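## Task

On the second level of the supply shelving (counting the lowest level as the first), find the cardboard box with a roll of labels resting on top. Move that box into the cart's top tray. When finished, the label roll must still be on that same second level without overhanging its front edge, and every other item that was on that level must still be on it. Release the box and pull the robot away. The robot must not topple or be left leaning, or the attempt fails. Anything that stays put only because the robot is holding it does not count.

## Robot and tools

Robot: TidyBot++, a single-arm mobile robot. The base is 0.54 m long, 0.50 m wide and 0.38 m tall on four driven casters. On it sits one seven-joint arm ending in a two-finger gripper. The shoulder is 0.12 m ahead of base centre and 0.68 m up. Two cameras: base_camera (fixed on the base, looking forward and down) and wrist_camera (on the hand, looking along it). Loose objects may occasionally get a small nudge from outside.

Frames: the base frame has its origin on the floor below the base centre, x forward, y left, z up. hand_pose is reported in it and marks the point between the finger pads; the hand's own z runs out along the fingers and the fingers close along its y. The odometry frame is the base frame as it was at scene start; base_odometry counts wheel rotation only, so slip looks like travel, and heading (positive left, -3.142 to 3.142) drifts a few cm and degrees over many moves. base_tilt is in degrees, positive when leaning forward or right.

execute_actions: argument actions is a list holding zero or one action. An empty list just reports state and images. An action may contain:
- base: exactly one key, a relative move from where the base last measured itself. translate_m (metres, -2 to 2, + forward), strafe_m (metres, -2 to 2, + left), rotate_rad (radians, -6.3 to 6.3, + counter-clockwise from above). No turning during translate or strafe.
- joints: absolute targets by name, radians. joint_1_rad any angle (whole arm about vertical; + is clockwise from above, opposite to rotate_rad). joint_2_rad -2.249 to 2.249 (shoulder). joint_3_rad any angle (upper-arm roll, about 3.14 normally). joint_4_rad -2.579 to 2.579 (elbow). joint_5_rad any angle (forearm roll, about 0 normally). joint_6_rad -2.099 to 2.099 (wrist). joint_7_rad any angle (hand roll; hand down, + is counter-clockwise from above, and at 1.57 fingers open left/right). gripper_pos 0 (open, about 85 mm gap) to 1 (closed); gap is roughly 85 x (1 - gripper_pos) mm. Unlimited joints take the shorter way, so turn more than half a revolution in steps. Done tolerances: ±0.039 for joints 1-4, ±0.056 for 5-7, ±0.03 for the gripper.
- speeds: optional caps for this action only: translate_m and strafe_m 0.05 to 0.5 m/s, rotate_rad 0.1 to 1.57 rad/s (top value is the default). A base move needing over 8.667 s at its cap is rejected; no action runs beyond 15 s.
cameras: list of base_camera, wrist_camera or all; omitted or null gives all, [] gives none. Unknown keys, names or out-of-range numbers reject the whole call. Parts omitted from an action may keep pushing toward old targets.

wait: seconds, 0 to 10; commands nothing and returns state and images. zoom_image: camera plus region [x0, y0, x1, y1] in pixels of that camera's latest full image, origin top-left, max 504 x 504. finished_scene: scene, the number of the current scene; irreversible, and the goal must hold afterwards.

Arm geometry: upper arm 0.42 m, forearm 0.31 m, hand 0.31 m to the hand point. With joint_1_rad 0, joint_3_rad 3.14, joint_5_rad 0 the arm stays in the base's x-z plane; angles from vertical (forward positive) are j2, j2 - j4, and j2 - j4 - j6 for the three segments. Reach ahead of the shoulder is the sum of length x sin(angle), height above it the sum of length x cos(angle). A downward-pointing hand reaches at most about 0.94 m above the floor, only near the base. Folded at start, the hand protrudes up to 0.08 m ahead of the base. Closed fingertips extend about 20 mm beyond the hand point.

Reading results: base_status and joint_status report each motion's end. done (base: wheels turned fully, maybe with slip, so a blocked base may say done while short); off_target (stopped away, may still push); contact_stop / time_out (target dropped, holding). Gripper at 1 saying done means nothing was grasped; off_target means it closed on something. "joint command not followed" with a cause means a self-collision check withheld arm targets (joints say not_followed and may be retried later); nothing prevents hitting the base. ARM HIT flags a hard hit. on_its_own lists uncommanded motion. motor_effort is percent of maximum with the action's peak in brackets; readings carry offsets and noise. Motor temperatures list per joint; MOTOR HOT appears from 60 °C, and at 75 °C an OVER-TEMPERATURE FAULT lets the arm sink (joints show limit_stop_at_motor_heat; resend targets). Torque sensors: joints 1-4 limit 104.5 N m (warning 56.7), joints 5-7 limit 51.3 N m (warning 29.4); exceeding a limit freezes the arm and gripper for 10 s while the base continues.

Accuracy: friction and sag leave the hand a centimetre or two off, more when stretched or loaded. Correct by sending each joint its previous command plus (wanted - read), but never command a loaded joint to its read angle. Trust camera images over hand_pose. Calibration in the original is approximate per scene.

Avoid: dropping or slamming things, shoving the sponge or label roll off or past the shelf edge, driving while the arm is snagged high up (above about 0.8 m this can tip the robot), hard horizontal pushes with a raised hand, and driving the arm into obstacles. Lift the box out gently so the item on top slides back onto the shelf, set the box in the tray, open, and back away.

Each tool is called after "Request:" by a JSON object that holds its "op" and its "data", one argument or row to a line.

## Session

Request:
{"op": "execute_actions", "data": {
  "actions": []
}}

Scene clock: 0.00 s.
Motor temperatures (°C, as the motors report them): [38 36 32 35 38 39 43]
base_odometry: x=+0.000 y=+0.000 heading=+0.000 (m, m, rad; odometry frame)
base_tilt: forward=+0.6 right=-0.2 (deg)
base_status: not commanded
joint_positions: joint_1_rad=-0.011 joint_2_rad=-0.366 joint_3_rad=+3.165 joint_4_rad=-2.530 joint_5_rad=+0.001 joint_6_rad=-0.914 joint_7_rad=+1.587 gripper_pos=+0.000
joint_status: not commanded
motor_effort: joint_1_rad=+0 joint_2_rad=-1 joint_3_rad=+1 joint_4_rad=+13 joint_5_rad=-1 joint_6_rad=+2 joint_7_rad=+0 (%)
hand_pose: x=+0.2490 y=+0.0005 z=+0.5884 quat_wxyz=(-0.003, +0.999, +0.003, +0.031) (m; base frame)
pictures: base_camera, wrist_camera
camera_calibration (this result's frames):
wrist_camera: T_world_to_cam=[[-0.0174216, -0.998174, -0.0578413, 0.0465683], [-0.994499, 0.0232756, -0.10213, 0.369558], [0.10329, 0.0557438, -0.993088, 0.692609], [0, 0, 0, 1]] pos_world=[0.296797, -0.000727146, 0.728259]
Images, in order (width x height): base_camera 644x364, wrist_camera 644x476.

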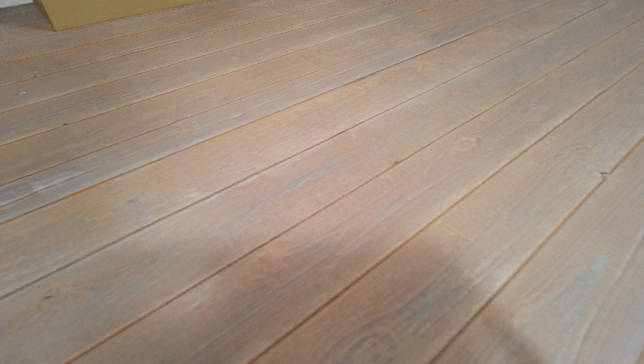

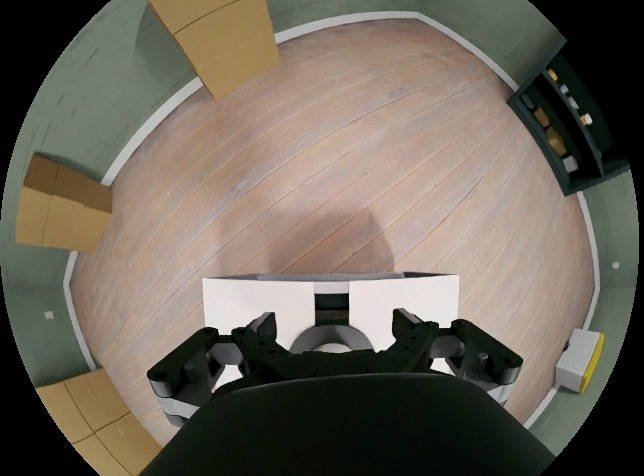

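Request:
{"op": "execute_actions", "data": {
  "actions": [
    {"base":{"rotate_rad":-1.1},"joints":{"joint_6_rad":0.4}}
  ]
}}

Scene clock: 2.70 s.
Motor temperatures (°C, as the motors report them): [38 36 32 35 38 39 43]
base_odometry: x=+0.000 y=+0.000 heading=-1.099 (m, m, rad; odometry frame)
base_tilt: forward=+0.6 right=-0.1 (deg)
base_status: done
joint_positions: joint_1_rad=-0.011 joint_2_rad=-0.366 joint_3_rad=+3.165 joint_4_rad=-2.529 joint_5_rad=+0.001 joint_6_rad=+0.393 joint_7_rad=+1.587 gripper_pos=+0.000
joint_status: all done
motor_effort: joint_1_rad=+0(1) joint_2_rad=-5(6) joint_3_rad=+1(2) joint_4_rad=+18(18) joint_5_rad=-2(1) joint_6_rad=+9(9) joint_7_rad=+0(0) (%)
hand_pose: x=+0.5348 y=-0.0045 z=+0.8378 quat_wxyz=(+0.006, +0.774, +0.000, +0.633) (m; base frame)
pictures: base_camera, wrist_camera
camera_calibration (this result's frames):
wrist_camera: T_world_to_cam=[[0.03602, -0.998977, -0.027324, 0.00686658], [-0.158545, 0.0212831, -0.987122, 0.973771], [0.986694, 0.0398882, -0.157617, -0.26136], [0, 0, 0, 1]] pos_world=[0.412022, -0.00344007, 0.920224]
Images, in order (width x height): base_camera 644x364, wrist_camera 644x476.

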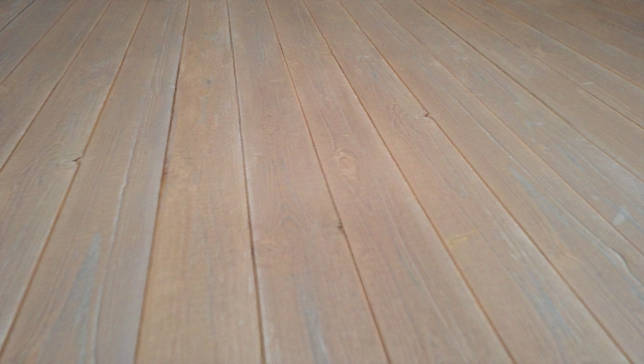

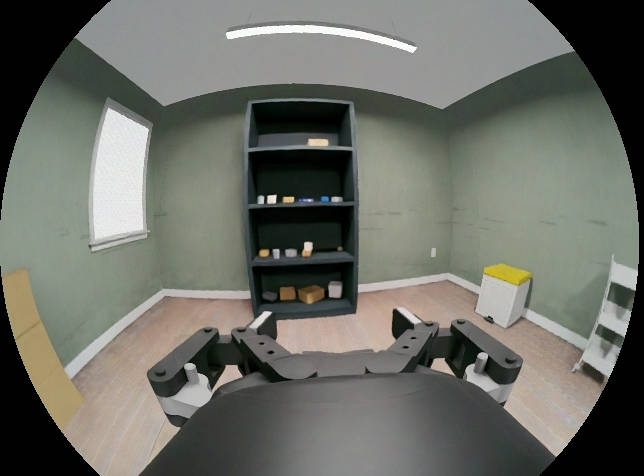

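Request:
{"op": "execute_actions", "data": {
  "actions": [
    {"base":{"rotate_rad":0.15},"joints":{"joint_1_rad":0,"joint_2_rad":0.9,"joint_3_rad":3.14,"joint_4_rad":-2.2,"joint_5_rad":0,"joint_6_rad":1.45,"joint_7_rad":1.57}}
  ],
  "cameras": []
}}

Request:
{"op": "execute_actions", "data": {
  "actions": [
    {"base":{"translate_m":0.9}}
  ],
  "cameras": []
}}

Request:
{"op": "execute_actions", "data": {
  "actions": [
    {"base":{"strafe_m":-0.145}}
  ]
}}

Scene clock: 6.93 s.
Motor temperatures (°C, as the motors report them): [38 36 32 35 38 39 43]
base_odometry: x=+0.000 y=+0.000 heading=-0.950 (m, m, rad; odometry frame)
base_tilt: forward=+0.6 right=-0.1 (deg)
base_status: done
joint_positions: joint_1_rad=-0.011 joint_2_rad=+0.890 joint_3_rad=+3.165 joint_4_rad=-2.216 joint_5_rad=+0.001 joint_6_rad=+1.421 joint_7_rad=+1.587 gripper_pos=+0.000
joint_status: all done
motor_effort: joint_1_rad=+0(1) joint_2_rad=-32(33) joint_3_rad=+1(2) joint_4_rad=+5(18) joint_5_rad=-1(2) joint_6_rad=+9(9) joint_7_rad=+0(0) (%)
hand_pose: x=+0.7666 y=-0.0024 z=+0.5968 quat_wxyz=(+0.013, +0.746, +0.011, +0.666) (m; base frame)
pictures: none
No camera images: the call's "cameras" was empty. Leave "cameras" out to get every camera's image.

Scene clock: 10.10 s.
Motor temperatures (°C, as the motors report them): [38 37 32 35 38 39 43]
base_odometry: x=+0.522 y=-0.733 heading=-0.951 (m, m, rad; odometry frame)
base_tilt: forward=+0.7 right=-0.1 (deg)
base_status: done
joint_positions: joint_1_rad=-0.011 joint_2_rad=+0.891 joint_3_rad=+3.163 joint_4_rad=-2.208 joint_5_rad=+0.001 joint_6_rad=+1.424 joint_7_rad=+1.587 gripper_pos=+0.000
joint_status: not commanded
motor_effort: joint_1_rad=+0(1) joint_2_rad=-32(33) joint_3_rad=+0(0) joint_4_rad=+5(7) joint_5_rad=-2(2) joint_6_rad=+9(10) joint_7_rad=+0(0) (%)
hand_pose: x=+0.7693 y=-0.0016 z=+0.5996 quat_wxyz=(+0.013, +0.743, +0.011, +0.669) (m; base frame)
pictures: none
No camera images: the call's "cameras" was empty. Leave "cameras" out to get every camera's image.

Scene clock: 11.53 s.
Motor temperatures (°C, as the motors report them): [38 37 32 35 38 39 43]
base_odometry: x=+0.404 y=-0.818 heading=-0.951 (m, m, rad; odometry frame)
base_tilt: forward=+0.6 right=-0.1 (deg)
base_status: done
joint_positions: joint_1_rad=+0.002 joint_2_rad=+0.891 joint_3_rad=+3.159 joint_4_rad=-2.208 joint_5_rad=+0.001 joint_6_rad=+1.424 joint_7_rad=+1.587 gripper_pos=+0.000
joint_status: not commanded
motor_effort: joint_1_rad=+0(4) joint_2_rad=-32(32) joint_3_rad=+0(1) joint_4_rad=+5(5) joint_5_rad=-1(2) joint_6_rad=+9(9) joint_7_rad=+0(0) (%)
hand_pose: x=+0.7692 y=-0.0077 z=+0.5997 quat_wxyz=(+0.015, +0.743, +0.006, +0.669) (m; base frame)
pictures: base_camera, wrist_camera
camera_calibration (this result's frames):
wrist_camera: T_world_to_cam=[[0.0364659, -0.999334, -0.00154904, -0.0271352], [-0.064806, -0.000817972, -0.997898, 0.710181], [0.997231, 0.0364896, -0.0647926, -0.593902], [0, 0, 0, 1]] pos_world=[0.639271, -0.00486492, 0.670166]
Images, in order (width x height): base_camera 644x364, wrist_camera 644x476.

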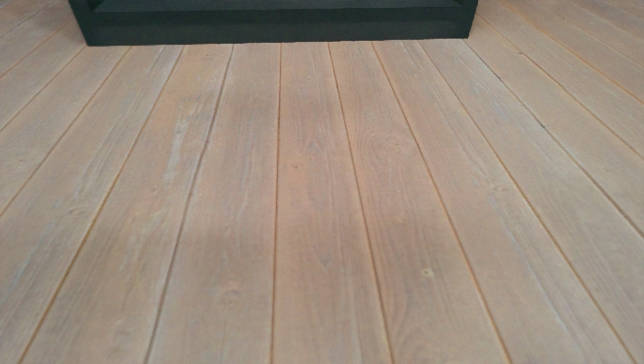

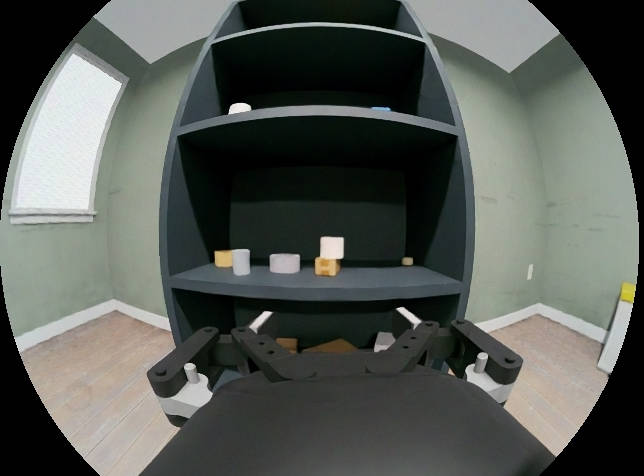

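Request:
{"op": "execute_actions", "data": {
  "actions": [
    {"base":{"rotate_rad":0.06},"joints":{"joint_2_rad":0.8,"joint_6_rad":1.2}}
  ],
  "cameras": []
}}

Request:
{"op": "execute_actions", "data": {
  "actions": [
    {"base":{"strafe_m":-0.078}}
  ],
  "cameras": []
}}

Request:
{"op": "execute_actions", "data": {
  "actions": [
    {"base":{"translate_m":0.36}}
  ],
  "cameras": ["wrist_camera"]
}}

Request:
{"op": "zoom_image", "data": {
  "camera": "wrist_camera",
  "region": [200,150,460,340]
}}

Scene clock: 14.30 s.
Motor temperatures (°C, as the motors report them): [38 37 32 35 38 39 43]
base_odometry: x=+0.404 y=-0.818 heading=-0.891 (m, m, rad; odometry frame)
base_tilt: forward=+0.6 right=-0.1 (deg)
base_status: done
joint_positions: joint_1_rad=-0.006 joint_2_rad=+0.808 joint_3_rad=+3.151 joint_4_rad=-2.208 joint_5_rad=+0.001 joint_6_rad=+1.224 joint_7_rad=+1.587 gripper_pos=+0.000
joint_status: all done
motor_effort: joint_1_rad=+0(4) joint_2_rad=-31(35) joint_3_rad=+1(2) joint_4_rad=+6(7) joint_5_rad=-1(2) joint_6_rad=+9(10) joint_7_rad=+0(0) (%)
hand_pose: x=+0.7662 y=+0.0007 z=+0.5919 quat_wxyz=(+0.008, +0.781, +0.009, +0.624) (m; base frame)
pictures: none
No camera images: the call's "cameras" was empty. Leave "cameras" out to get every camera's image.

Scene clock: 15.47 s.
Motor temperatures (°C, as the motors report them): [38 37 32 35 38 39 43]
base_odometry: x=+0.343 y=-0.867 heading=-0.890 (m, m, rad; odometry frame)
base_tilt: forward=+0.6 right=-0.2 (deg)
base_status: done
joint_positions: joint_1_rad=+0.003 joint_2_rad=+0.808 joint_3_rad=+3.151 joint_4_rad=-2.208 joint_5_rad=+0.001 joint_6_rad=+1.224 joint_7_rad=+1.587 gripper_pos=+0.000
joint_status: not commanded
motor_effort: joint_1_rad=+0(3) joint_2_rad=-31(32) joint_3_rad=+0(1) joint_4_rad=+6(6) joint_5_rad=-1(2) joint_6_rad=+9(9) joint_7_rad=+0(0) (%)
hand_pose: x=+0.7662 y=-0.0052 z=+0.5919 quat_wxyz=(+0.011, +0.781, +0.005, +0.624) (m; base frame)
pictures: none
No camera images: the call's "cameras" was empty. Leave "cameras" out to get every camera's image.

Scene clock: 17.53 s.
Motor temperatures (°C, as the motors report them): [38 37 32 35 38 39 43]
base_odometry: x=+0.570 y=-1.147 heading=-0.890 (m, m, rad; odometry frame)
base_tilt: forward=+0.7 right=-0.1 (deg)
base_status: done
joint_positions: joint_1_rad=+0.003 joint_2_rad=+0.808 joint_3_rad=+3.151 joint_4_rad=-2.204 joint_5_rad=+0.001 joint_6_rad=+1.223 joint_7_rad=+1.587 gripper_pos=+0.000
joint_status: not commanded
motor_effort: joint_1_rad=+0(2) joint_2_rad=-31(33) joint_3_rad=+0(0) joint_4_rad=+7(8) joint_5_rad=-1(2) joint_6_rad=+10(10) joint_7_rad=+0(0) (%)
hand_pose: x=+0.7678 y=-0.0051 z=+0.5935 quat_wxyz=(+0.011, +0.780, +0.005, +0.626) (m; base frame)
pictures: wrist_camera
camera_calibration (this result's frames):
wrist_camera: T_world_to_cam=[[0.0376635, -0.999201, -0.0133427, -0.0184253], [-0.177196, 0.00646262, -0.984154, 0.782056], [0.983455, 0.039431, -0.176811, -0.515842], [0, 0, 0, 1]] pos_world=[0.646578, -0.00312457, 0.678211]
Images, in order (width x height): wrist_camera 644x476.

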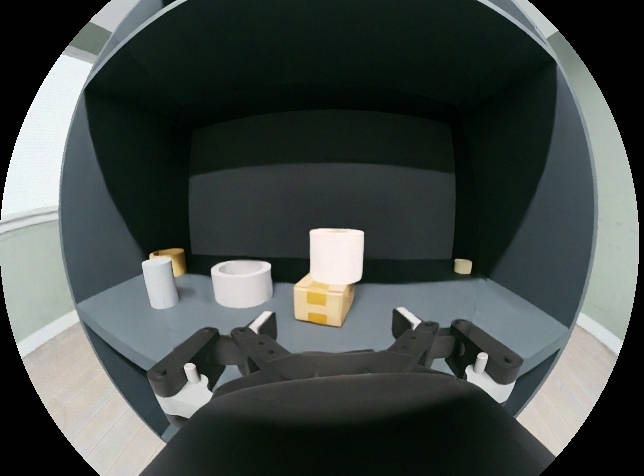

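Region (200, 150, 460, 340) of wrist_camera's 644x476 image, scaled by 1.938; it fills the top 368 rows of this view, and the rest is white.

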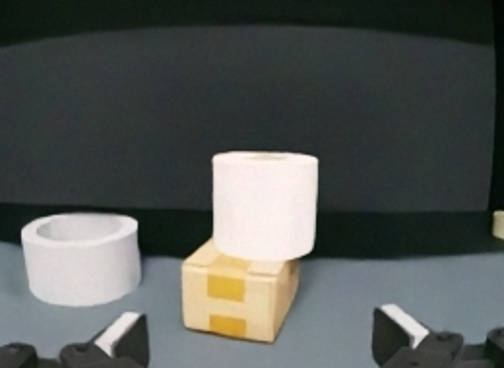

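Request:
{"op": "execute_actions", "data": {
  "actions": [
    {"joints":{"joint_2_rad":0.69,"joint_6_rad":1.12}}
  ],
  "cameras": []
}}

Request:
{"op": "execute_actions", "data": {
  "actions": [
    {"base":{"translate_m":0.09},"speeds":{"translate_m":0.15}}
  ],
  "cameras": ["wrist_camera"]
}}

Scene clock: 19.63 s.
Motor temperatures (°C, as the motors report them): [38 37 32 35 38 39 43]
base_odometry: x=+0.570 y=-1.147 heading=-0.890 (m, m, rad; odometry frame)
base_tilt: forward=+0.7 right=-0.1 (deg)
base_status: not commanded
joint_positions: joint_1_rad=+0.003 joint_2_rad=+0.694 joint_3_rad=+3.151 joint_4_rad=-2.204 joint_5_rad=+0.001 joint_6_rad=+1.149 joint_7_rad=+1.587 gripper_pos=+0.000
joint_status: all done
motor_effort: joint_1_rad=+0(0) joint_2_rad=-30(33) joint_3_rad=+0(0) joint_4_rad=+9(8) joint_5_rad=-1(1) joint_6_rad=+9(9) joint_7_rad=+0(0) (%)
hand_pose: x=+0.7703 y=-0.0053 z=+0.6449 quat_wxyz=(+0.011, +0.767, +0.005, +0.641) (m; base frame)
pictures: none
No camera images: the call's "cameras" was empty. Leave "cameras" out to get every camera's image.

Scene clock: 20.90 s.
Motor temperatures (°C, as the motors report them): [38 37 32 35 38 39 43]
base_odometry: x=+0.627 y=-1.217 heading=-0.891 (m, m, rad; odometry frame)
base_tilt: forward=+0.7 right=-0.1 (deg)
base_status: done
joint_positions: joint_1_rad=+0.003 joint_2_rad=+0.694 joint_3_rad=+3.151 joint_4_rad=-2.204 joint_5_rad=+0.001 joint_6_rad=+1.147 joint_7_rad=+1.587 gripper_pos=+0.000
joint_status: not commanded
motor_effort: joint_1_rad=+0(3) joint_2_rad=-30(32) joint_3_rad=+0(1) joint_4_rad=+8(9) joint_5_rad=-1(2) joint_6_rad=+9(9) joint_7_rad=+0(0) (%)
hand_pose: x=+0.7704 y=-0.0053 z=+0.6446 quat_wxyz=(+0.011, +0.768, +0.005, +0.641) (m; base frame)
pictures: wrist_camera
camera_calibration (this result's frames):
wrist_camera: T_world_to_cam=[[0.0376415, -0.999216, -0.0122619, -0.018658], [-0.139399, 0.00690017, -0.990212, 0.807586], [0.989521, 0.0389823, -0.13903, -0.538417], [0, 0, 0, 1]] pos_world=[0.646054, -0.0032271, 0.724597]
Images, in order (width x height): wrist_camera 644x476.

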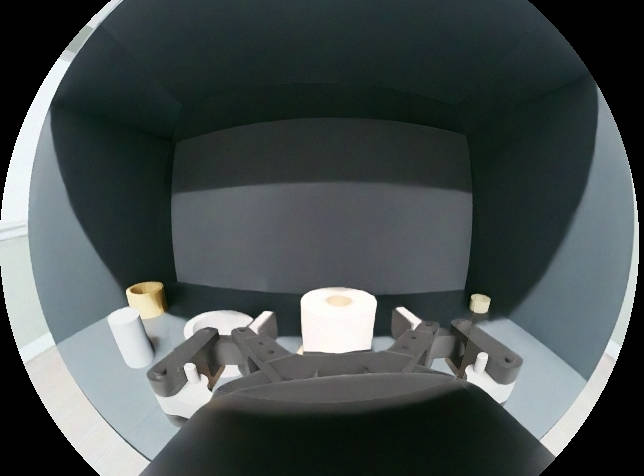

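Request:
{"op": "execute_actions", "data": {
  "actions": [
    {"joints":{"joint_2_rad":0.735,"joint_6_rad":1.13}}
  ],
  "cameras": []
}}

Request:
{"op": "execute_actions", "data": {
  "actions": [
    {"base":{"translate_m":0.05},"speeds":{"translate_m":0.1}}
  ],
  "cameras": ["wrist_camera"]
}}

Scene clock: 22.37 s.
Motor temperatures (°C, as the motors report them): [38 37 32 35 38 39 43]
base_odometry: x=+0.627 y=-1.217 heading=-0.891 (m, m, rad; odometry frame)
base_tilt: forward=+0.7 right=-0.2 (deg)
base_status: not commanded
joint_positions: joint_1_rad=+0.003 joint_2_rad=+0.726 joint_3_rad=+3.151 joint_4_rad=-2.204 joint_5_rad=+0.001 joint_6_rad=+1.147 joint_7_rad=+1.587 gripper_pos=+0.000
joint_status: all done
motor_effort: joint_1_rad=+0(0) joint_2_rad=-30(32) joint_3_rad=+0(0) joint_4_rad=+8(8) joint_5_rad=-1(1) joint_6_rad=+9(9) joint_7_rad=+0(0) (%)
hand_pose: x=+0.7688 y=-0.0053 z=+0.6235 quat_wxyz=(+0.011, +0.778, +0.005, +0.628) (m; base frame)
pictures: none
No camera images: the call's "cameras" was empty. Leave "cameras" out to get every camera's image.

Scene clock: 23.43 s.
Motor temperatures (°C, as the motors report them): [38 37 32 35 38 39 43]
base_odometry: x=+0.658 y=-1.256 heading=-0.891 (m, m, rad; odometry frame)
base_tilt: forward=+0.6 right=-0.1 (deg)
base_status: done
joint_positions: joint_1_rad=+0.003 joint_2_rad=+0.726 joint_3_rad=+3.151 joint_4_rad=-2.203 joint_5_rad=+0.001 joint_6_rad=+1.147 joint_7_rad=+1.587 gripper_pos=+0.000
joint_status: not commanded
motor_effort: joint_1_rad=+0(4) joint_2_rad=-30(32) joint_3_rad=+0(1) joint_4_rad=+8(9) joint_5_rad=-1(0) joint_6_rad=+10(10) joint_7_rad=+0(0) (%)
hand_pose: x=+0.7689 y=-0.0053 z=+0.6235 quat_wxyz=(+0.011, +0.778, +0.005, +0.628) (m; base frame)
pictures: wrist_camera
camera_calibration (this result's frames):
wrist_camera: T_world_to_cam=[[0.0372269, -0.999215, -0.0135579, -0.0177319], [-0.171279, 0.00698654, -0.985198, 0.807887], [0.984519, 0.0389981, -0.170885, -0.516222], [0, 0, 0, 1]] pos_world=[0.647265, -0.00323063, 0.707474]
Images, in order (width x height): wrist_camera 644x476.

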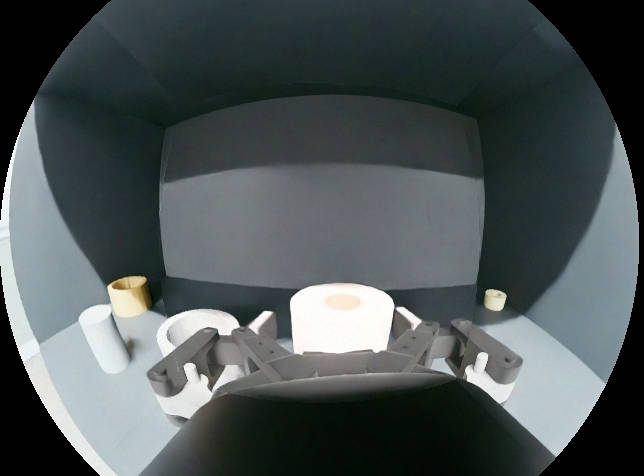

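Request:
{"op": "execute_actions", "data": {
  "actions": [
    {"base":{"translate_m":0.012},"joints":{"gripper_pos":1}}
  ],
  "cameras": []
}}

Request:
{"op": "execute_actions", "data": {
  "actions": [
    {"joints":{"joint_2_rad":0.66,"joint_6_rad":1.09}}
  ],
  "cameras": ["wrist_camera"]
}}

Scene clock: 25.10 s.
Motor temperatures (°C, as the motors report them): [38 37 32 35 38 39 43]
base_odometry: x=+0.665 y=-1.266 heading=-0.891 (m, m, rad; odometry frame)
base_tilt: forward=+0.7 right=-0.1 (deg)
base_status: done
joint_positions: joint_1_rad=+0.003 joint_2_rad=+0.727 joint_3_rad=+3.151 joint_4_rad=-2.202 joint_5_rad=+0.001 joint_6_rad=+1.147 joint_7_rad=+1.587 gripper_pos=+0.247
joint_status: gripper_pos off_target (ended at +0.247, target +1.000)
motor_effort: joint_1_rad=+0(3) joint_2_rad=-30(32) joint_3_rad=+1(1) joint_4_rad=+7(9) joint_5_rad=-1(0) joint_6_rad=+9(10) joint_7_rad=+0(1) (%)
hand_pose: x=+0.7696 y=-0.0053 z=+0.6236 quat_wxyz=(+0.011, +0.778, +0.005, +0.629) (m; base frame)
pictures: none
No camera images: the call's "cameras" was empty. Leave "cameras" out to get every camera's image.

Scene clock: 26.00 s.
Motor temperatures (°C, as the motors report them): [38 37 32 35 38 39 43]
base_odometry: x=+0.665 y=-1.266 heading=-0.891 (m, m, rad; odometry frame)
base_tilt: forward=+0.5 right=-0.1 (deg)
base_status: not commanded
joint_positions: joint_1_rad=+0.003 joint_2_rad=+0.677 joint_3_rad=+3.151 joint_4_rad=-2.202 joint_5_rad=+0.001 joint_6_rad=+1.111 joint_7_rad=+1.587 gripper_pos=+0.247
joint_status: all done
motor_effort: joint_1_rad=+0(0) joint_2_rad=-31(33) joint_3_rad=+1(0) joint_4_rad=+10(10) joint_5_rad=-1(1) joint_6_rad=+11(10) joint_7_rad=+0(1) (%)
hand_pose: x=+0.7697 y=-0.0053 z=+0.6453 quat_wxyz=(+0.011, +0.773, +0.005, +0.634) (m; base frame)
pictures: wrist_camera
camera_calibration (this result's frames):
wrist_camera: T_world_to_cam=[[0.0372091, -0.999221, -0.0131715, -0.0177582], [-0.156307, 0.00719879, -0.987682, 0.819591], [0.987007, 0.0388096, -0.155917, -0.524799], [0, 0, 0, 1]] pos_world=[0.646749, -0.00327715, 0.727436]
Images, in order (width x height): wrist_camera 644x476.

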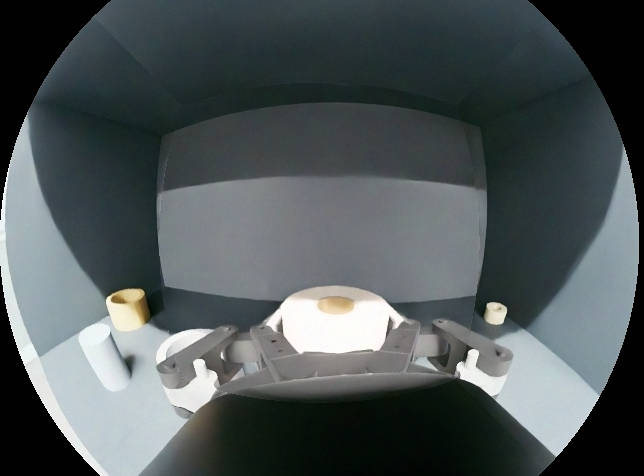

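Request:
{"op": "execute_actions", "data": {
  "actions": [
    {"base":{"strafe_m":-0.18},"speeds":{"strafe_m":0.25}}
  ],
  "cameras": []
}}

Request:
{"op": "execute_actions", "data": {
  "actions": [
    {"joints":{"joint_2_rad":0.77,"joint_6_rad":1.13}}
  ],
  "cameras": ["wrist_camera"]
}}

Scene clock: 28.47 s.
Motor temperatures (°C, as the motors report them): [38 37 32 35 38 39 43]
base_odometry: x=+0.526 y=-1.379 heading=-0.891 (m, m, rad; odometry frame)
base_tilt: forward=+0.7 right=-0.1 (deg)
base_status: done
joint_positions: joint_1_rad=+0.002 joint_2_rad=+0.677 joint_3_rad=+3.151 joint_4_rad=-2.202 joint_5_rad=+0.001 joint_6_rad=+1.110 joint_7_rad=+1.587 gripper_pos=+0.247
joint_status: not commanded
motor_effort: joint_1_rad=+0(4) joint_2_rad=-31(32) joint_3_rad=+0(1) joint_4_rad=+10(10) joint_5_rad=-1(2) joint_6_rad=+10(11) joint_7_rad=+0(0) (%)
hand_pose: x=+0.7696 y=-0.0045 z=+0.6450 quat_wxyz=(+0.010, +0.773, +0.005, +0.634) (m; base frame)
pictures: none
No camera images: the call's "cameras" was empty. Leave "cameras" out to get every camera's image.

Scene clock: 29.43 s.
Motor temperatures (°C, as the motors report them): [38 37 32 35 38 39 43]
base_odometry: x=+0.526 y=-1.379 heading=-0.891 (m, m, rad; odometry frame)
base_tilt: forward=+0.6 right=-0.2 (deg)
base_status: not commanded
joint_positions: joint_1_rad=+0.002 joint_2_rad=+0.775 joint_3_rad=+3.151 joint_4_rad=-2.202 joint_5_rad=+0.001 joint_6_rad=+1.110 joint_7_rad=+1.587 gripper_pos=+0.247
joint_status: all done
motor_effort: joint_1_rad=+0(0) joint_2_rad=-32(35) joint_3_rad=+0(1) joint_4_rad=+8(10) joint_5_rad=-1(2) joint_6_rad=+10(11) joint_7_rad=+0(0) (%)
hand_pose: x=+0.7629 y=-0.0045 z=+0.5813 quat_wxyz=(+0.010, +0.804, +0.006, +0.595) (m; base frame)
pictures: wrist_camera
camera_calibration (this result's frames):
wrist_camera: T_world_to_cam=[[0.0369641, -0.999169, -0.0171768, -0.0149905], [-0.253488, 0.00725143, -0.967311, 0.817588], [0.966632, 0.0401099, -0.253009, -0.456101], [0, 0, 0, 1]] pos_world=[0.648684, -0.00261257, 0.675207]
Images, in order (width x height): wrist_camera 644x476.

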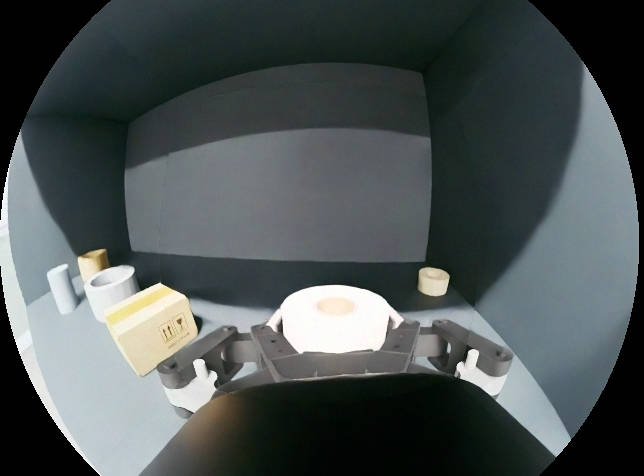

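Request:
{"op": "execute_actions", "data": {
  "actions": [
    {"joints":{"joint_2_rad":0.79}}
  ],
  "cameras": []
}}

Request:
{"op": "execute_actions", "data": {
  "actions": [
    {"joints":{"gripper_pos":0}}
  ],
  "cameras": []
}}

Request:
{"op": "execute_actions", "data": {
  "actions": [
    {"base":{"translate_m":-0.13},"speeds":{"translate_m":0.25}}
  ],
  "cameras": []
}}

Request:
{"op": "execute_actions", "data": {
  "actions": [
    {"base":{"strafe_m":0.19}}
  ],
  "cameras": ["wrist_camera"]
}}

Scene clock: 30.90 s.
Motor temperatures (°C, as the motors report them): [38 37 32 35 38 39 43]
base_odometry: x=+0.526 y=-1.379 heading=-0.891 (m, m, rad; odometry frame)
base_tilt: forward=+0.6 right=-0.1 (deg)
base_status: not commanded
joint_positions: joint_1_rad=+0.002 joint_2_rad=+0.784 joint_3_rad=+3.151 joint_4_rad=-2.202 joint_5_rad=+0.001 joint_6_rad=+1.111 joint_7_rad=+1.587 gripper_pos=+0.247
joint_status: all done
motor_effort: joint_1_rad=+0(0) joint_2_rad=-31(32) joint_3_rad=+1(1) joint_4_rad=+7(7) joint_5_rad=-1(1) joint_6_rad=+9(10) joint_7_rad=+0(0) (%)
hand_pose: x=+0.7621 y=-0.0045 z=+0.5764 quat_wxyz=(+0.010, +0.806, +0.006, +0.592) (m; base frame)
pictures: none
No camera images: the call's "cameras" was empty. Leave "cameras" out to get every camera's image.

Scene clock: 32.00 s.
Motor temperatures (°C, as the motors report them): [38 37 32 35 38 39 43]
base_odometry: x=+0.526 y=-1.379 heading=-0.891 (m, m, rad; odometry frame)
base_tilt: forward=+0.6 right=-0.2 (deg)
base_status: not commanded
joint_positions: joint_1_rad=+0.002 joint_2_rad=+0.784 joint_3_rad=+3.151 joint_4_rad=-2.202 joint_5_rad=+0.001 joint_6_rad=+1.111 joint_7_rad=+1.587 gripper_pos=+0.000
joint_status: all done
motor_effort: joint_1_rad=+0(1) joint_2_rad=-31(32) joint_3_rad=+0(0) joint_4_rad=+7(7) joint_5_rad=-1(1) joint_6_rad=+9(9) joint_7_rad=+0(0) (%)
hand_pose: x=+0.7621 y=-0.0045 z=+0.5764 quat_wxyz=(+0.010, +0.806, +0.006, +0.592) (m; base frame)
pictures: none
No camera images: the call's "cameras" was empty. Leave "cameras" out to get every camera's image.

Scene clock: 33.40 s.
Motor temperatures (°C, as the motors report them): [38 37 32 35 38 39 43]
base_odometry: x=+0.444 y=-1.278 heading=-0.891 (m, m, rad; odometry frame)
base_tilt: forward=+0.6 right=-0.1 (deg)
base_status: done
joint_positions: joint_1_rad=+0.002 joint_2_rad=+0.784 joint_3_rad=+3.151 joint_4_rad=-2.202 joint_5_rad=+0.001 joint_6_rad=+1.111 joint_7_rad=+1.587 gripper_pos=+0.000
joint_status: not commanded
motor_effort: joint_1_rad=+0(1) joint_2_rad=-31(32) joint_3_rad=+0(0) joint_4_rad=+7(8) joint_5_rad=-1(1) joint_6_rad=+9(10) joint_7_rad=+0(0) (%)
hand_pose: x=+0.7621 y=-0.0045 z=+0.5763 quat_wxyz=(+0.010, +0.806, +0.006, +0.592) (m; base frame)
pictures: none
No camera images: the call's "cameras" was empty. Leave "cameras" out to get every camera's image.

Scene clock: 35.00 s.
Motor temperatures (°C, as the motors report them): [38 37 32 35 38 39 43]
base_odometry: x=+0.591 y=-1.159 heading=-0.890 (m, m, rad; odometry frame)
base_tilt: forward=+0.6 right=-0.1 (deg)
base_status: done
joint_positions: joint_1_rad=-0.005 joint_2_rad=+0.784 joint_3_rad=+3.151 joint_4_rad=-2.202 joint_5_rad=+0.001 joint_6_rad=+1.111 joint_7_rad=+1.587 gripper_pos=+0.000
joint_status: not commanded
motor_effort: joint_1_rad=+0(4) joint_2_rad=-31(32) joint_3_rad=+0(2) joint_4_rad=+7(7) joint_5_rad=-1(2) joint_6_rad=+9(9) joint_7_rad=+0(0) (%)
hand_pose: x=+0.7621 y=-0.0001 z=+0.5763 quat_wxyz=(+0.008, +0.806, +0.008, +0.592) (m; base frame)
pictures: wrist_camera
camera_calibration (this result's frames):
wrist_camera: T_world_to_cam=[[0.0436717, -0.998886, -0.0178517, -0.0153336], [-0.260547, 0.00586277, -0.965443, 0.81681], [0.964473, 0.0468137, -0.260001, -0.451094], [0, 0, 0, 1]] pos_world=[0.648556, 0.00101208, 0.671025]
Images, in order (width x height): wrist_camera 644x476.

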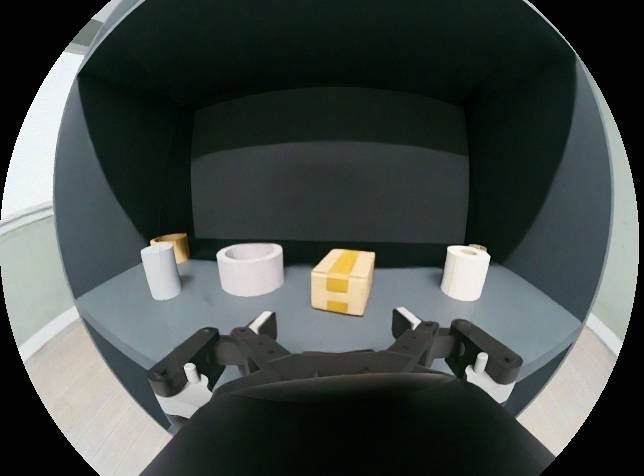

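Request:
{"op": "execute_actions", "data": {
  "actions": [
    {"base":{"strafe_m":-0.008}}
  ],
  "cameras": []
}}

Request:
{"op": "execute_actions", "data": {
  "actions": [
    {"base":{"translate_m":0.11},"speeds":{"translate_m":0.1}}
  ],
  "cameras": ["wrist_camera"]
}}

Scene clock: 36.40 s.
Motor temperatures (°C, as the motors report them): [38 37 32 35 38 39 43]
base_odometry: x=+0.585 y=-1.164 heading=-0.890 (m, m, rad; odometry frame)
base_tilt: forward=+0.6 right=-0.1 (deg)
base_status: done
joint_positions: joint_1_rad=+0.000 joint_2_rad=+0.784 joint_3_rad=+3.151 joint_4_rad=-2.202 joint_5_rad=+0.001 joint_6_rad=+1.111 joint_7_rad=+1.587 gripper_pos=+0.000
joint_status: not commanded
motor_effort: joint_1_rad=+0(5) joint_2_rad=-31(33) joint_3_rad=+0(1) joint_4_rad=+7(8) joint_5_rad=-1(2) joint_6_rad=+9(9) joint_7_rad=+0(0) (%)
hand_pose: x=+0.7621 y=-0.0032 z=+0.5763 quat_wxyz=(+0.009, +0.806, +0.006, +0.592) (m; base frame)
pictures: none
No camera images: the call's "cameras" was empty. Leave "cameras" out to get every camera's image.

Scene clock: 38.07 s.
Motor temperatures (°C, as the motors report them): [38 37 32 35 38 39 43]
base_odometry: x=+0.654 y=-1.249 heading=-0.890 (m, m, rad; odometry frame)
base_tilt: forward=+0.6 right=-0.1 (deg)
base_status: done
joint_positions: joint_1_rad=+0.000 joint_2_rad=+0.784 joint_3_rad=+3.151 joint_4_rad=-2.202 joint_5_rad=+0.001 joint_6_rad=+1.111 joint_7_rad=+1.587 gripper_pos=+0.000
joint_status: not commanded
motor_effort: joint_1_rad=+0(1) joint_2_rad=-31(32) joint_3_rad=+1(1) joint_4_rad=+7(8) joint_5_rad=-1(1) joint_6_rad=+9(10) joint_7_rad=+0(0) (%)
hand_pose: x=+0.7620 y=-0.0032 z=+0.5763 quat_wxyz=(+0.009, +0.806, +0.006, +0.592) (m; base frame)
pictures: wrist_camera
camera_calibration (this result's frames):
wrist_camera: T_world_to_cam=[[0.0387539, -0.999089, -0.0178553, -0.0147451], [-0.260578, 0.00714603, -0.965426, 0.81681], [0.964675, 0.0420667, -0.260064, -0.451061], [0, 0, 0, 1]] pos_world=[0.648541, -0.00159399, 0.671002]
Images, in order (width x height): wrist_camera 644x476.

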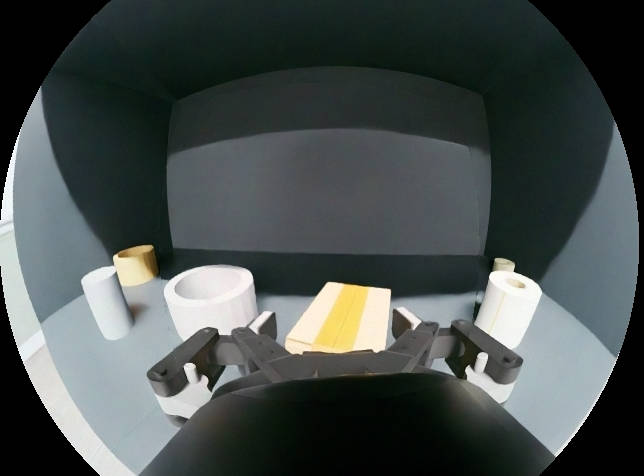

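Request:
{"op": "execute_actions", "data": {
  "actions": [
    {"base":{"translate_m":0.015},"joints":{"gripper_pos":1}}
  ],
  "cameras": ["wrist_camera"]
}}

Scene clock: 39.53 s.
Motor temperatures (°C, as the motors report them): [38 37 32 35 38 39 43]
base_odometry: x=+0.664 y=-1.261 heading=-0.889 (m, m, rad; odometry frame)
base_tilt: forward=+0.6 right=-0.2 (deg)
base_status: done
joint_positions: joint_1_rad=+0.000 joint_2_rad=+0.784 joint_3_rad=+3.151 joint_4_rad=-2.200 joint_5_rad=+0.001 joint_6_rad=+1.111 joint_7_rad=+1.587 gripper_pos=+0.351
joint_status: gripper_pos off_target (ended at +0.351, target +1.000)
motor_effort: joint_1_rad=+0(3) joint_2_rad=-32(33) joint_3_rad=+0(2) joint_4_rad=+7(9) joint_5_rad=-1(1) joint_6_rad=+10(10) joint_7_rad=+0(0) (%)
hand_pose: x=+0.7627 y=-0.0032 z=+0.5766 quat_wxyz=(+0.009, +0.805, +0.006, +0.593) (m; base frame)
pictures: wrist_camera
camera_calibration (this result's frames):
wrist_camera: T_world_to_cam=[[0.0387893, -0.999089, -0.0177911, -0.0148278], [-0.259251, 0.00713267, -0.965784, 0.816535], [0.965031, 0.0420745, -0.258738, -0.452617], [0, 0, 0, 1]] pos_world=[0.649052, -0.00159477, 0.671223]
Images, in order (width x height): wrist_camera 644x476.

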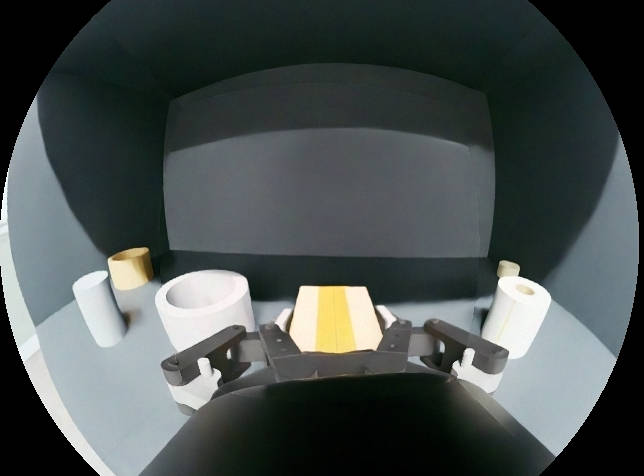

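Request:
{"op": "execute_actions", "data": {
  "actions": [
    {"joints":{"joint_2_rad":0.70}}
  ],
  "cameras": []
}}

Request:
{"op": "execute_actions", "data": {
  "actions": [
    {"base":{"translate_m":-0.5},"speeds":{"translate_m":0.35}}
  ],
  "cameras": []
}}

Request:
{"op": "execute_actions", "data": {
  "actions": [
    {"base":{"rotate_rad":-1.57},"joints":{"joint_2_rad":0.01,"joint_4_rad":-1.7,"joint_6_rad":-0.5},"speeds":{"rotate_rad":1.0}}
  ]
}}

Scene clock: 41.40 s.
Motor temperatures (°C, as the motors report them): [38 37 32 35 38 39 43]
base_odometry: x=+0.664 y=-1.261 heading=-0.889 (m, m, rad; odometry frame)
base_tilt: forward=+0.7 right=-0.1 (deg)
base_status: not commanded
joint_positions: joint_1_rad=+0.000 joint_2_rad=+0.709 joint_3_rad=+3.151 joint_4_rad=-2.200 joint_5_rad=+0.001 joint_6_rad=+1.111 joint_7_rad=+1.587 gripper_pos=+0.351
joint_status: all done
motor_effort: joint_1_rad=+0(0) joint_2_rad=-31(34) joint_3_rad=+1(1) joint_4_rad=+9(9) joint_5_rad=-1(1) joint_6_rad=+9(11) joint_7_rad=+0(0) (%)
hand_pose: x=+0.7688 y=-0.0032 z=+0.6253 quat_wxyz=(+0.009, +0.783, +0.006, +0.623) (m; base frame)
pictures: none
No camera images: the call's "cameras" was empty. Leave "cameras" out to get every camera's image.

Scene clock: 44.00 s.
Motor temperatures (°C, as the motors report them): [38 37 32 35 38 39 43]
base_odometry: x=+0.349 y=-0.872 heading=-0.890 (m, m, rad; odometry frame)
base_tilt: forward=+0.6 right=-0.1 (deg)
base_status: done
joint_positions: joint_1_rad=+0.000 joint_2_rad=+0.709 joint_3_rad=+3.150 joint_4_rad=-2.201 joint_5_rad=+0.001 joint_6_rad=+1.111 joint_7_rad=+1.587 gripper_pos=+0.351
joint_status: not commanded
motor_effort: joint_1_rad=+0(5) joint_2_rad=-31(34) joint_3_rad=+0(2) joint_4_rad=+9(11) joint_5_rad=-1(0) joint_6_rad=+10(11) joint_7_rad=+0(0) (%)
hand_pose: x=+0.7686 y=-0.0031 z=+0.6253 quat_wxyz=(+0.009, +0.783, +0.006, +0.622) (m; base frame)
pictures: none
No camera images: the call's "cameras" was empty. Leave "cameras" out to get every camera's image.

Scene clock: 46.57 s.
Motor temperatures (°C, as the motors report them): [38 37 32 35 38 39 43]
base_odometry: x=+0.349 y=-0.872 heading=-2.459 (m, m, rad; odometry frame)
base_tilt: forward=+0.6 right=-0.1 (deg)
base_status: done
joint_positions: joint_1_rad=+0.000 joint_2_rad=+0.017 joint_3_rad=+3.149 joint_4_rad=-1.714 joint_5_rad=+0.001 joint_6_rad=-0.478 joint_7_rad=+1.587 gripper_pos=+0.351
joint_status: all done
motor_effort: joint_1_rad=+0(4) joint_2_rad=-20(32) joint_3_rad=+0(2) joint_4_rad=+20(21) joint_5_rad=-1(2) joint_6_rad=+8(11) joint_7_rad=+0(0) (%)
hand_pose: x=+0.6867 y=-0.0029 z=+0.8668 quat_wxyz=(+0.006, +0.893, +0.004, +0.450) (m; base frame)
pictures: base_camera, wrist_camera
camera_calibration (this result's frames):
wrist_camera: T_world_to_cam=[[0.0266321, -0.998977, -0.0365355, 0.0181593], [-0.563438, 0.015189, -0.826019, 1.16484], [0.825729, 0.0425841, -0.562457, 0.0547322], [0, 0, 0, 1]] pos_world=[0.610635, -0.00188269, 0.993625]
Images, in order (width x height): base_camera 644x364, wrist_camera 644x476.

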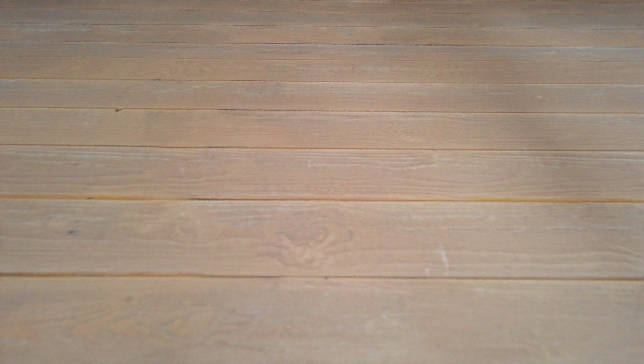

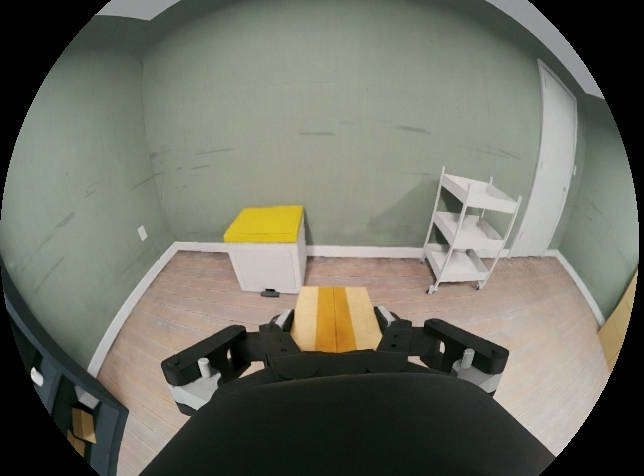

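Request:
{"op": "execute_actions", "data": {
  "actions": [
    {"base":{"strafe_m":-0.94}}
  ],
  "cameras": []
}}

Request:
{"op": "execute_actions", "data": {
  "actions": [
    {"base":{"translate_m":0.6}}
  ]
}}

Scene clock: 50.83 s.
Motor temperatures (°C, as the motors report them): [38 37 32 35 38 39 43]
base_odometry: x=-0.243 y=-0.142 heading=-2.460 (m, m, rad; odometry frame)
base_tilt: forward=+0.6 right=-0.1 (deg)
base_status: done
joint_positions: joint_1_rad=+0.000 joint_2_rad=+0.017 joint_3_rad=+3.149 joint_4_rad=-1.714 joint_5_rad=+0.001 joint_6_rad=-0.478 joint_7_rad=+1.587 gripper_pos=+0.351
joint_status: not commanded
motor_effort: joint_1_rad=+0(3) joint_2_rad=-20(22) joint_3_rad=+1(3) joint_4_rad=+20(21) joint_5_rad=-1(0) joint_6_rad=+8(8) joint_7_rad=+0(0) (%)
hand_pose: x=+0.6867 y=-0.0028 z=+0.8668 quat_wxyz=(+0.006, +0.893, +0.005, +0.449) (m; base frame)
pictures: none
No camera images: the call's "cameras" was empty. Leave "cameras" out to get every camera's image.

Scene clock: 53.40 s.
Motor temperatures (°C, as the motors report them): [38 37 32 35 38 39 43]
base_odometry: x=-0.709 y=-0.519 heading=-2.460 (m, m, rad; odometry frame)
base_tilt: forward=+0.6 right=-0.2 (deg)
base_status: done
joint_positions: joint_1_rad=+0.000 joint_2_rad=+0.016 joint_3_rad=+3.149 joint_4_rad=-1.714 joint_5_rad=+0.001 joint_6_rad=-0.481 joint_7_rad=+1.587 gripper_pos=+0.351
joint_status: not commanded
motor_effort: joint_1_rad=+0(1) joint_2_rad=-20(23) joint_3_rad=+1(1) joint_4_rad=+20(21) joint_5_rad=-1(0) joint_6_rad=+8(9) joint_7_rad=+0(0) (%)
hand_pose: x=+0.6861 y=-0.0028 z=+0.8669 quat_wxyz=(+0.006, +0.894, +0.005, +0.449) (m; base frame)
pictures: base_camera, wrist_camera
camera_calibration (this result's frames):
wrist_camera: T_world_to_cam=[[0.026882, -0.998969, -0.036589, 0.0182258], [-0.564482, 0.0150383, -0.825308, 1.16468], [0.825008, 0.0428398, -0.563496, 0.0566917], [0, 0, 0, 1]] pos_world=[0.610182, -0.00173654, 0.993835]
Images, in order (width x height): base_camera 644x364, wrist_camera 644x476.

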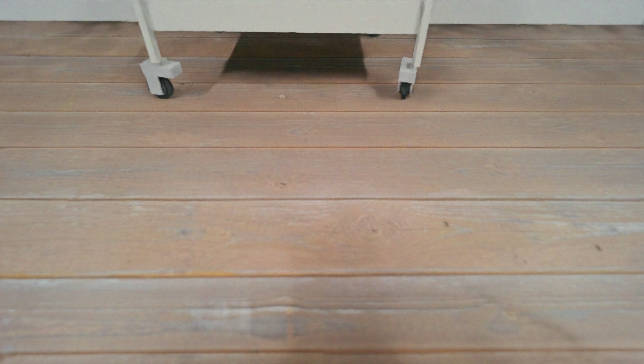

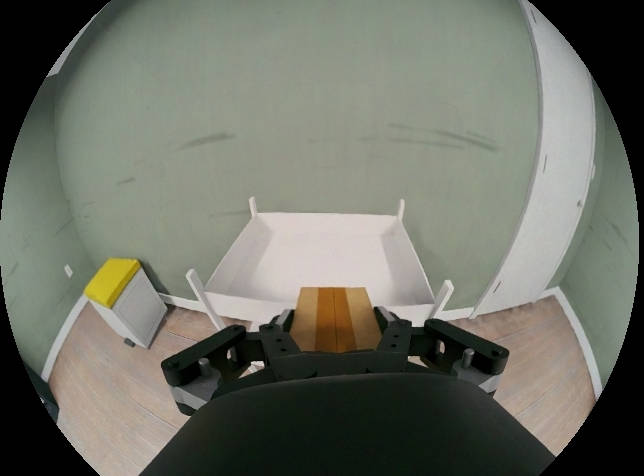

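Nearly the same view as scene 1 (wheels at v≈95); repeat.

Request:
{"op": "execute_actions", "data": {
  "actions": [
    {"base":{"translate_m":0.35}}
  ],
  "cameras": []
}}

Request:
{"op": "execute_actions", "data": {
  "actions": [
    {"joints":{"joint_2_rad":0.27,"joint_4_rad":-2.13,"joint_6_rad":0.32}}
  ]
}}

Scene clock: 56.63 s.
Motor temperatures (°C, as the motors report them): [38 37 32 35 38 39 43]
base_odometry: x=-0.981 y=-0.740 heading=-2.460 (m, m, rad; odometry frame)
base_tilt: forward=+0.6 right=-0.1 (deg)
base_status: done
joint_positions: joint_1_rad=+0.000 joint_2_rad=+0.019 joint_3_rad=+3.149 joint_4_rad=-1.713 joint_5_rad=+0.001 joint_6_rad=-0.481 joint_7_rad=+1.587 gripper_pos=+0.351
joint_status: not commanded
motor_effort: joint_1_rad=+0(3) joint_2_rad=-20(24) joint_3_rad=+1(1) joint_4_rad=+20(21) joint_5_rad=-1(1) joint_6_rad=+8(9) joint_7_rad=+0(0) (%)
hand_pose: x=+0.6866 y=-0.0028 z=+0.8652 quat_wxyz=(+0.006, +0.894, +0.005, +0.447) (m; base frame)
pictures: none
No camera images: the call's "cameras" was empty. Leave "cameras" out to get every camera's image.

Scene clock: 58.23 s.
Motor temperatures (°C, as the motors report them): [38 37 32 35 38 39 43]
base_odometry: x=-0.981 y=-0.740 heading=-2.460 (m, m, rad; odometry frame)
base_tilt: forward=+0.6 right=-0.1 (deg)
base_status: not commanded
joint_positions: joint_1_rad=+0.000 joint_2_rad=+0.255 joint_3_rad=+3.149 joint_4_rad=-2.116 joint_5_rad=+0.001 joint_6_rad=+0.298 joint_7_rad=+1.587 gripper_pos=+0.351
joint_status: all done
motor_effort: joint_1_rad=+0(1) joint_2_rad=-22(26) joint_3_rad=+0(0) joint_4_rad=+15(20) joint_5_rad=-1(2) joint_6_rad=+8(10) joint_7_rad=+0(0) (%)
hand_pose: x=+0.7170 y=-0.0026 z=+0.7136 quat_wxyz=(+0.007, +0.861, +0.005, +0.509) (m; base frame)
pictures: base_camera, wrist_camera
camera_calibration (this result's frames):
wrist_camera: T_world_to_cam=[[0.0324399, -0.999017, -0.0301981, 0.00339692], [-0.445898, 0.0125747, -0.894995, 1.0203], [0.894496, 0.0424988, -0.445052, -0.189606], [0, 0, 0, 1]] pos_world=[0.624441, -0.0013783, 0.828881]
Images, in order (width x height): base_camera 644x364, wrist_camera 644x476.

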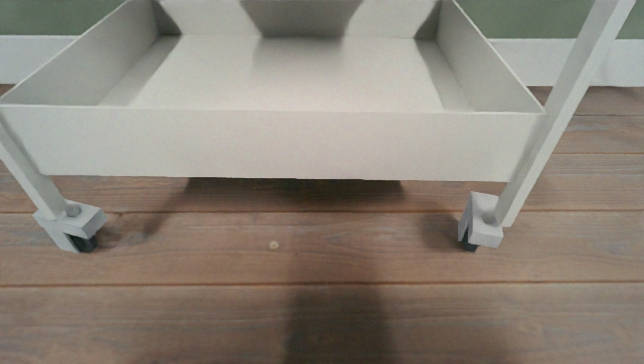

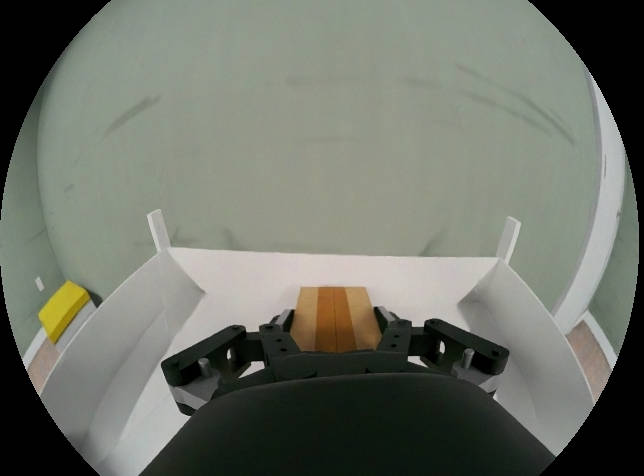

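Request:
{"op": "execute_actions", "data": {
  "actions": [
    {"joints":{"joint_2_rad":0.30,"joint_6_rad":0.30}}
  ],
  "cameras": ["wrist_camera"]
}}

Scene clock: 59.57 s.
Motor temperatures (°C, as the motors report them): [38 37 32 35 38 39 43]
base_odometry: x=-0.981 y=-0.740 heading=-2.460 (m, m, rad; odometry frame)
base_tilt: forward=+0.6 right=-0.2 (deg)
base_status: not commanded
joint_positions: joint_1_rad=+0.000 joint_2_rad=+0.257 joint_3_rad=+3.149 joint_4_rad=-2.116 joint_5_rad=+0.001 joint_6_rad=+0.299 joint_7_rad=+1.587 gripper_pos=+0.351
joint_status: joint_2_rad off_target (ended at +0.257, target +0.300); the others done
motor_effort: joint_1_rad=+0(1) joint_2_rad=-19(22) joint_3_rad=+0(0) joint_4_rad=+12(14) joint_5_rad=-1(1) joint_6_rad=+5(8) joint_7_rad=+0(0) (%)
hand_pose: x=+0.7174 y=-0.0026 z=+0.7131 quat_wxyz=(+0.007, +0.861, +0.005, +0.509) (m; base frame)
pictures: wrist_camera
camera_calibration (this result's frames):
wrist_camera: T_world_to_cam=[[0.0324352, -0.999018, -0.0301981, 0.00337316], [-0.446128, 0.0125657, -0.894881, 1.02013], [0.894381, 0.0424978, -0.445282, -0.189898], [0, 0, 0, 1]] pos_world=[0.624842, -0.00137861, 0.82844]
Images, in order (width x height): wrist_camera 644x476.

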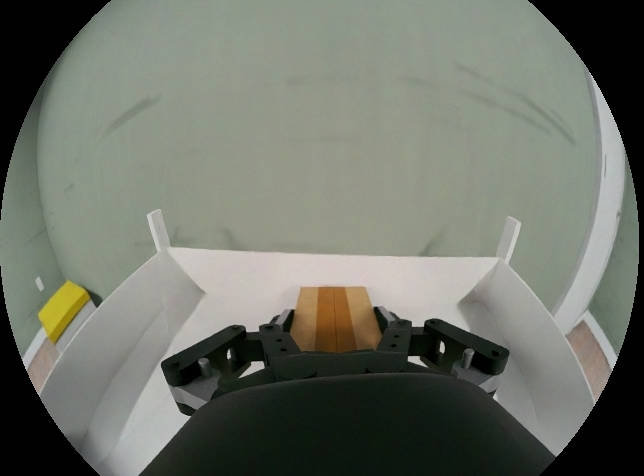

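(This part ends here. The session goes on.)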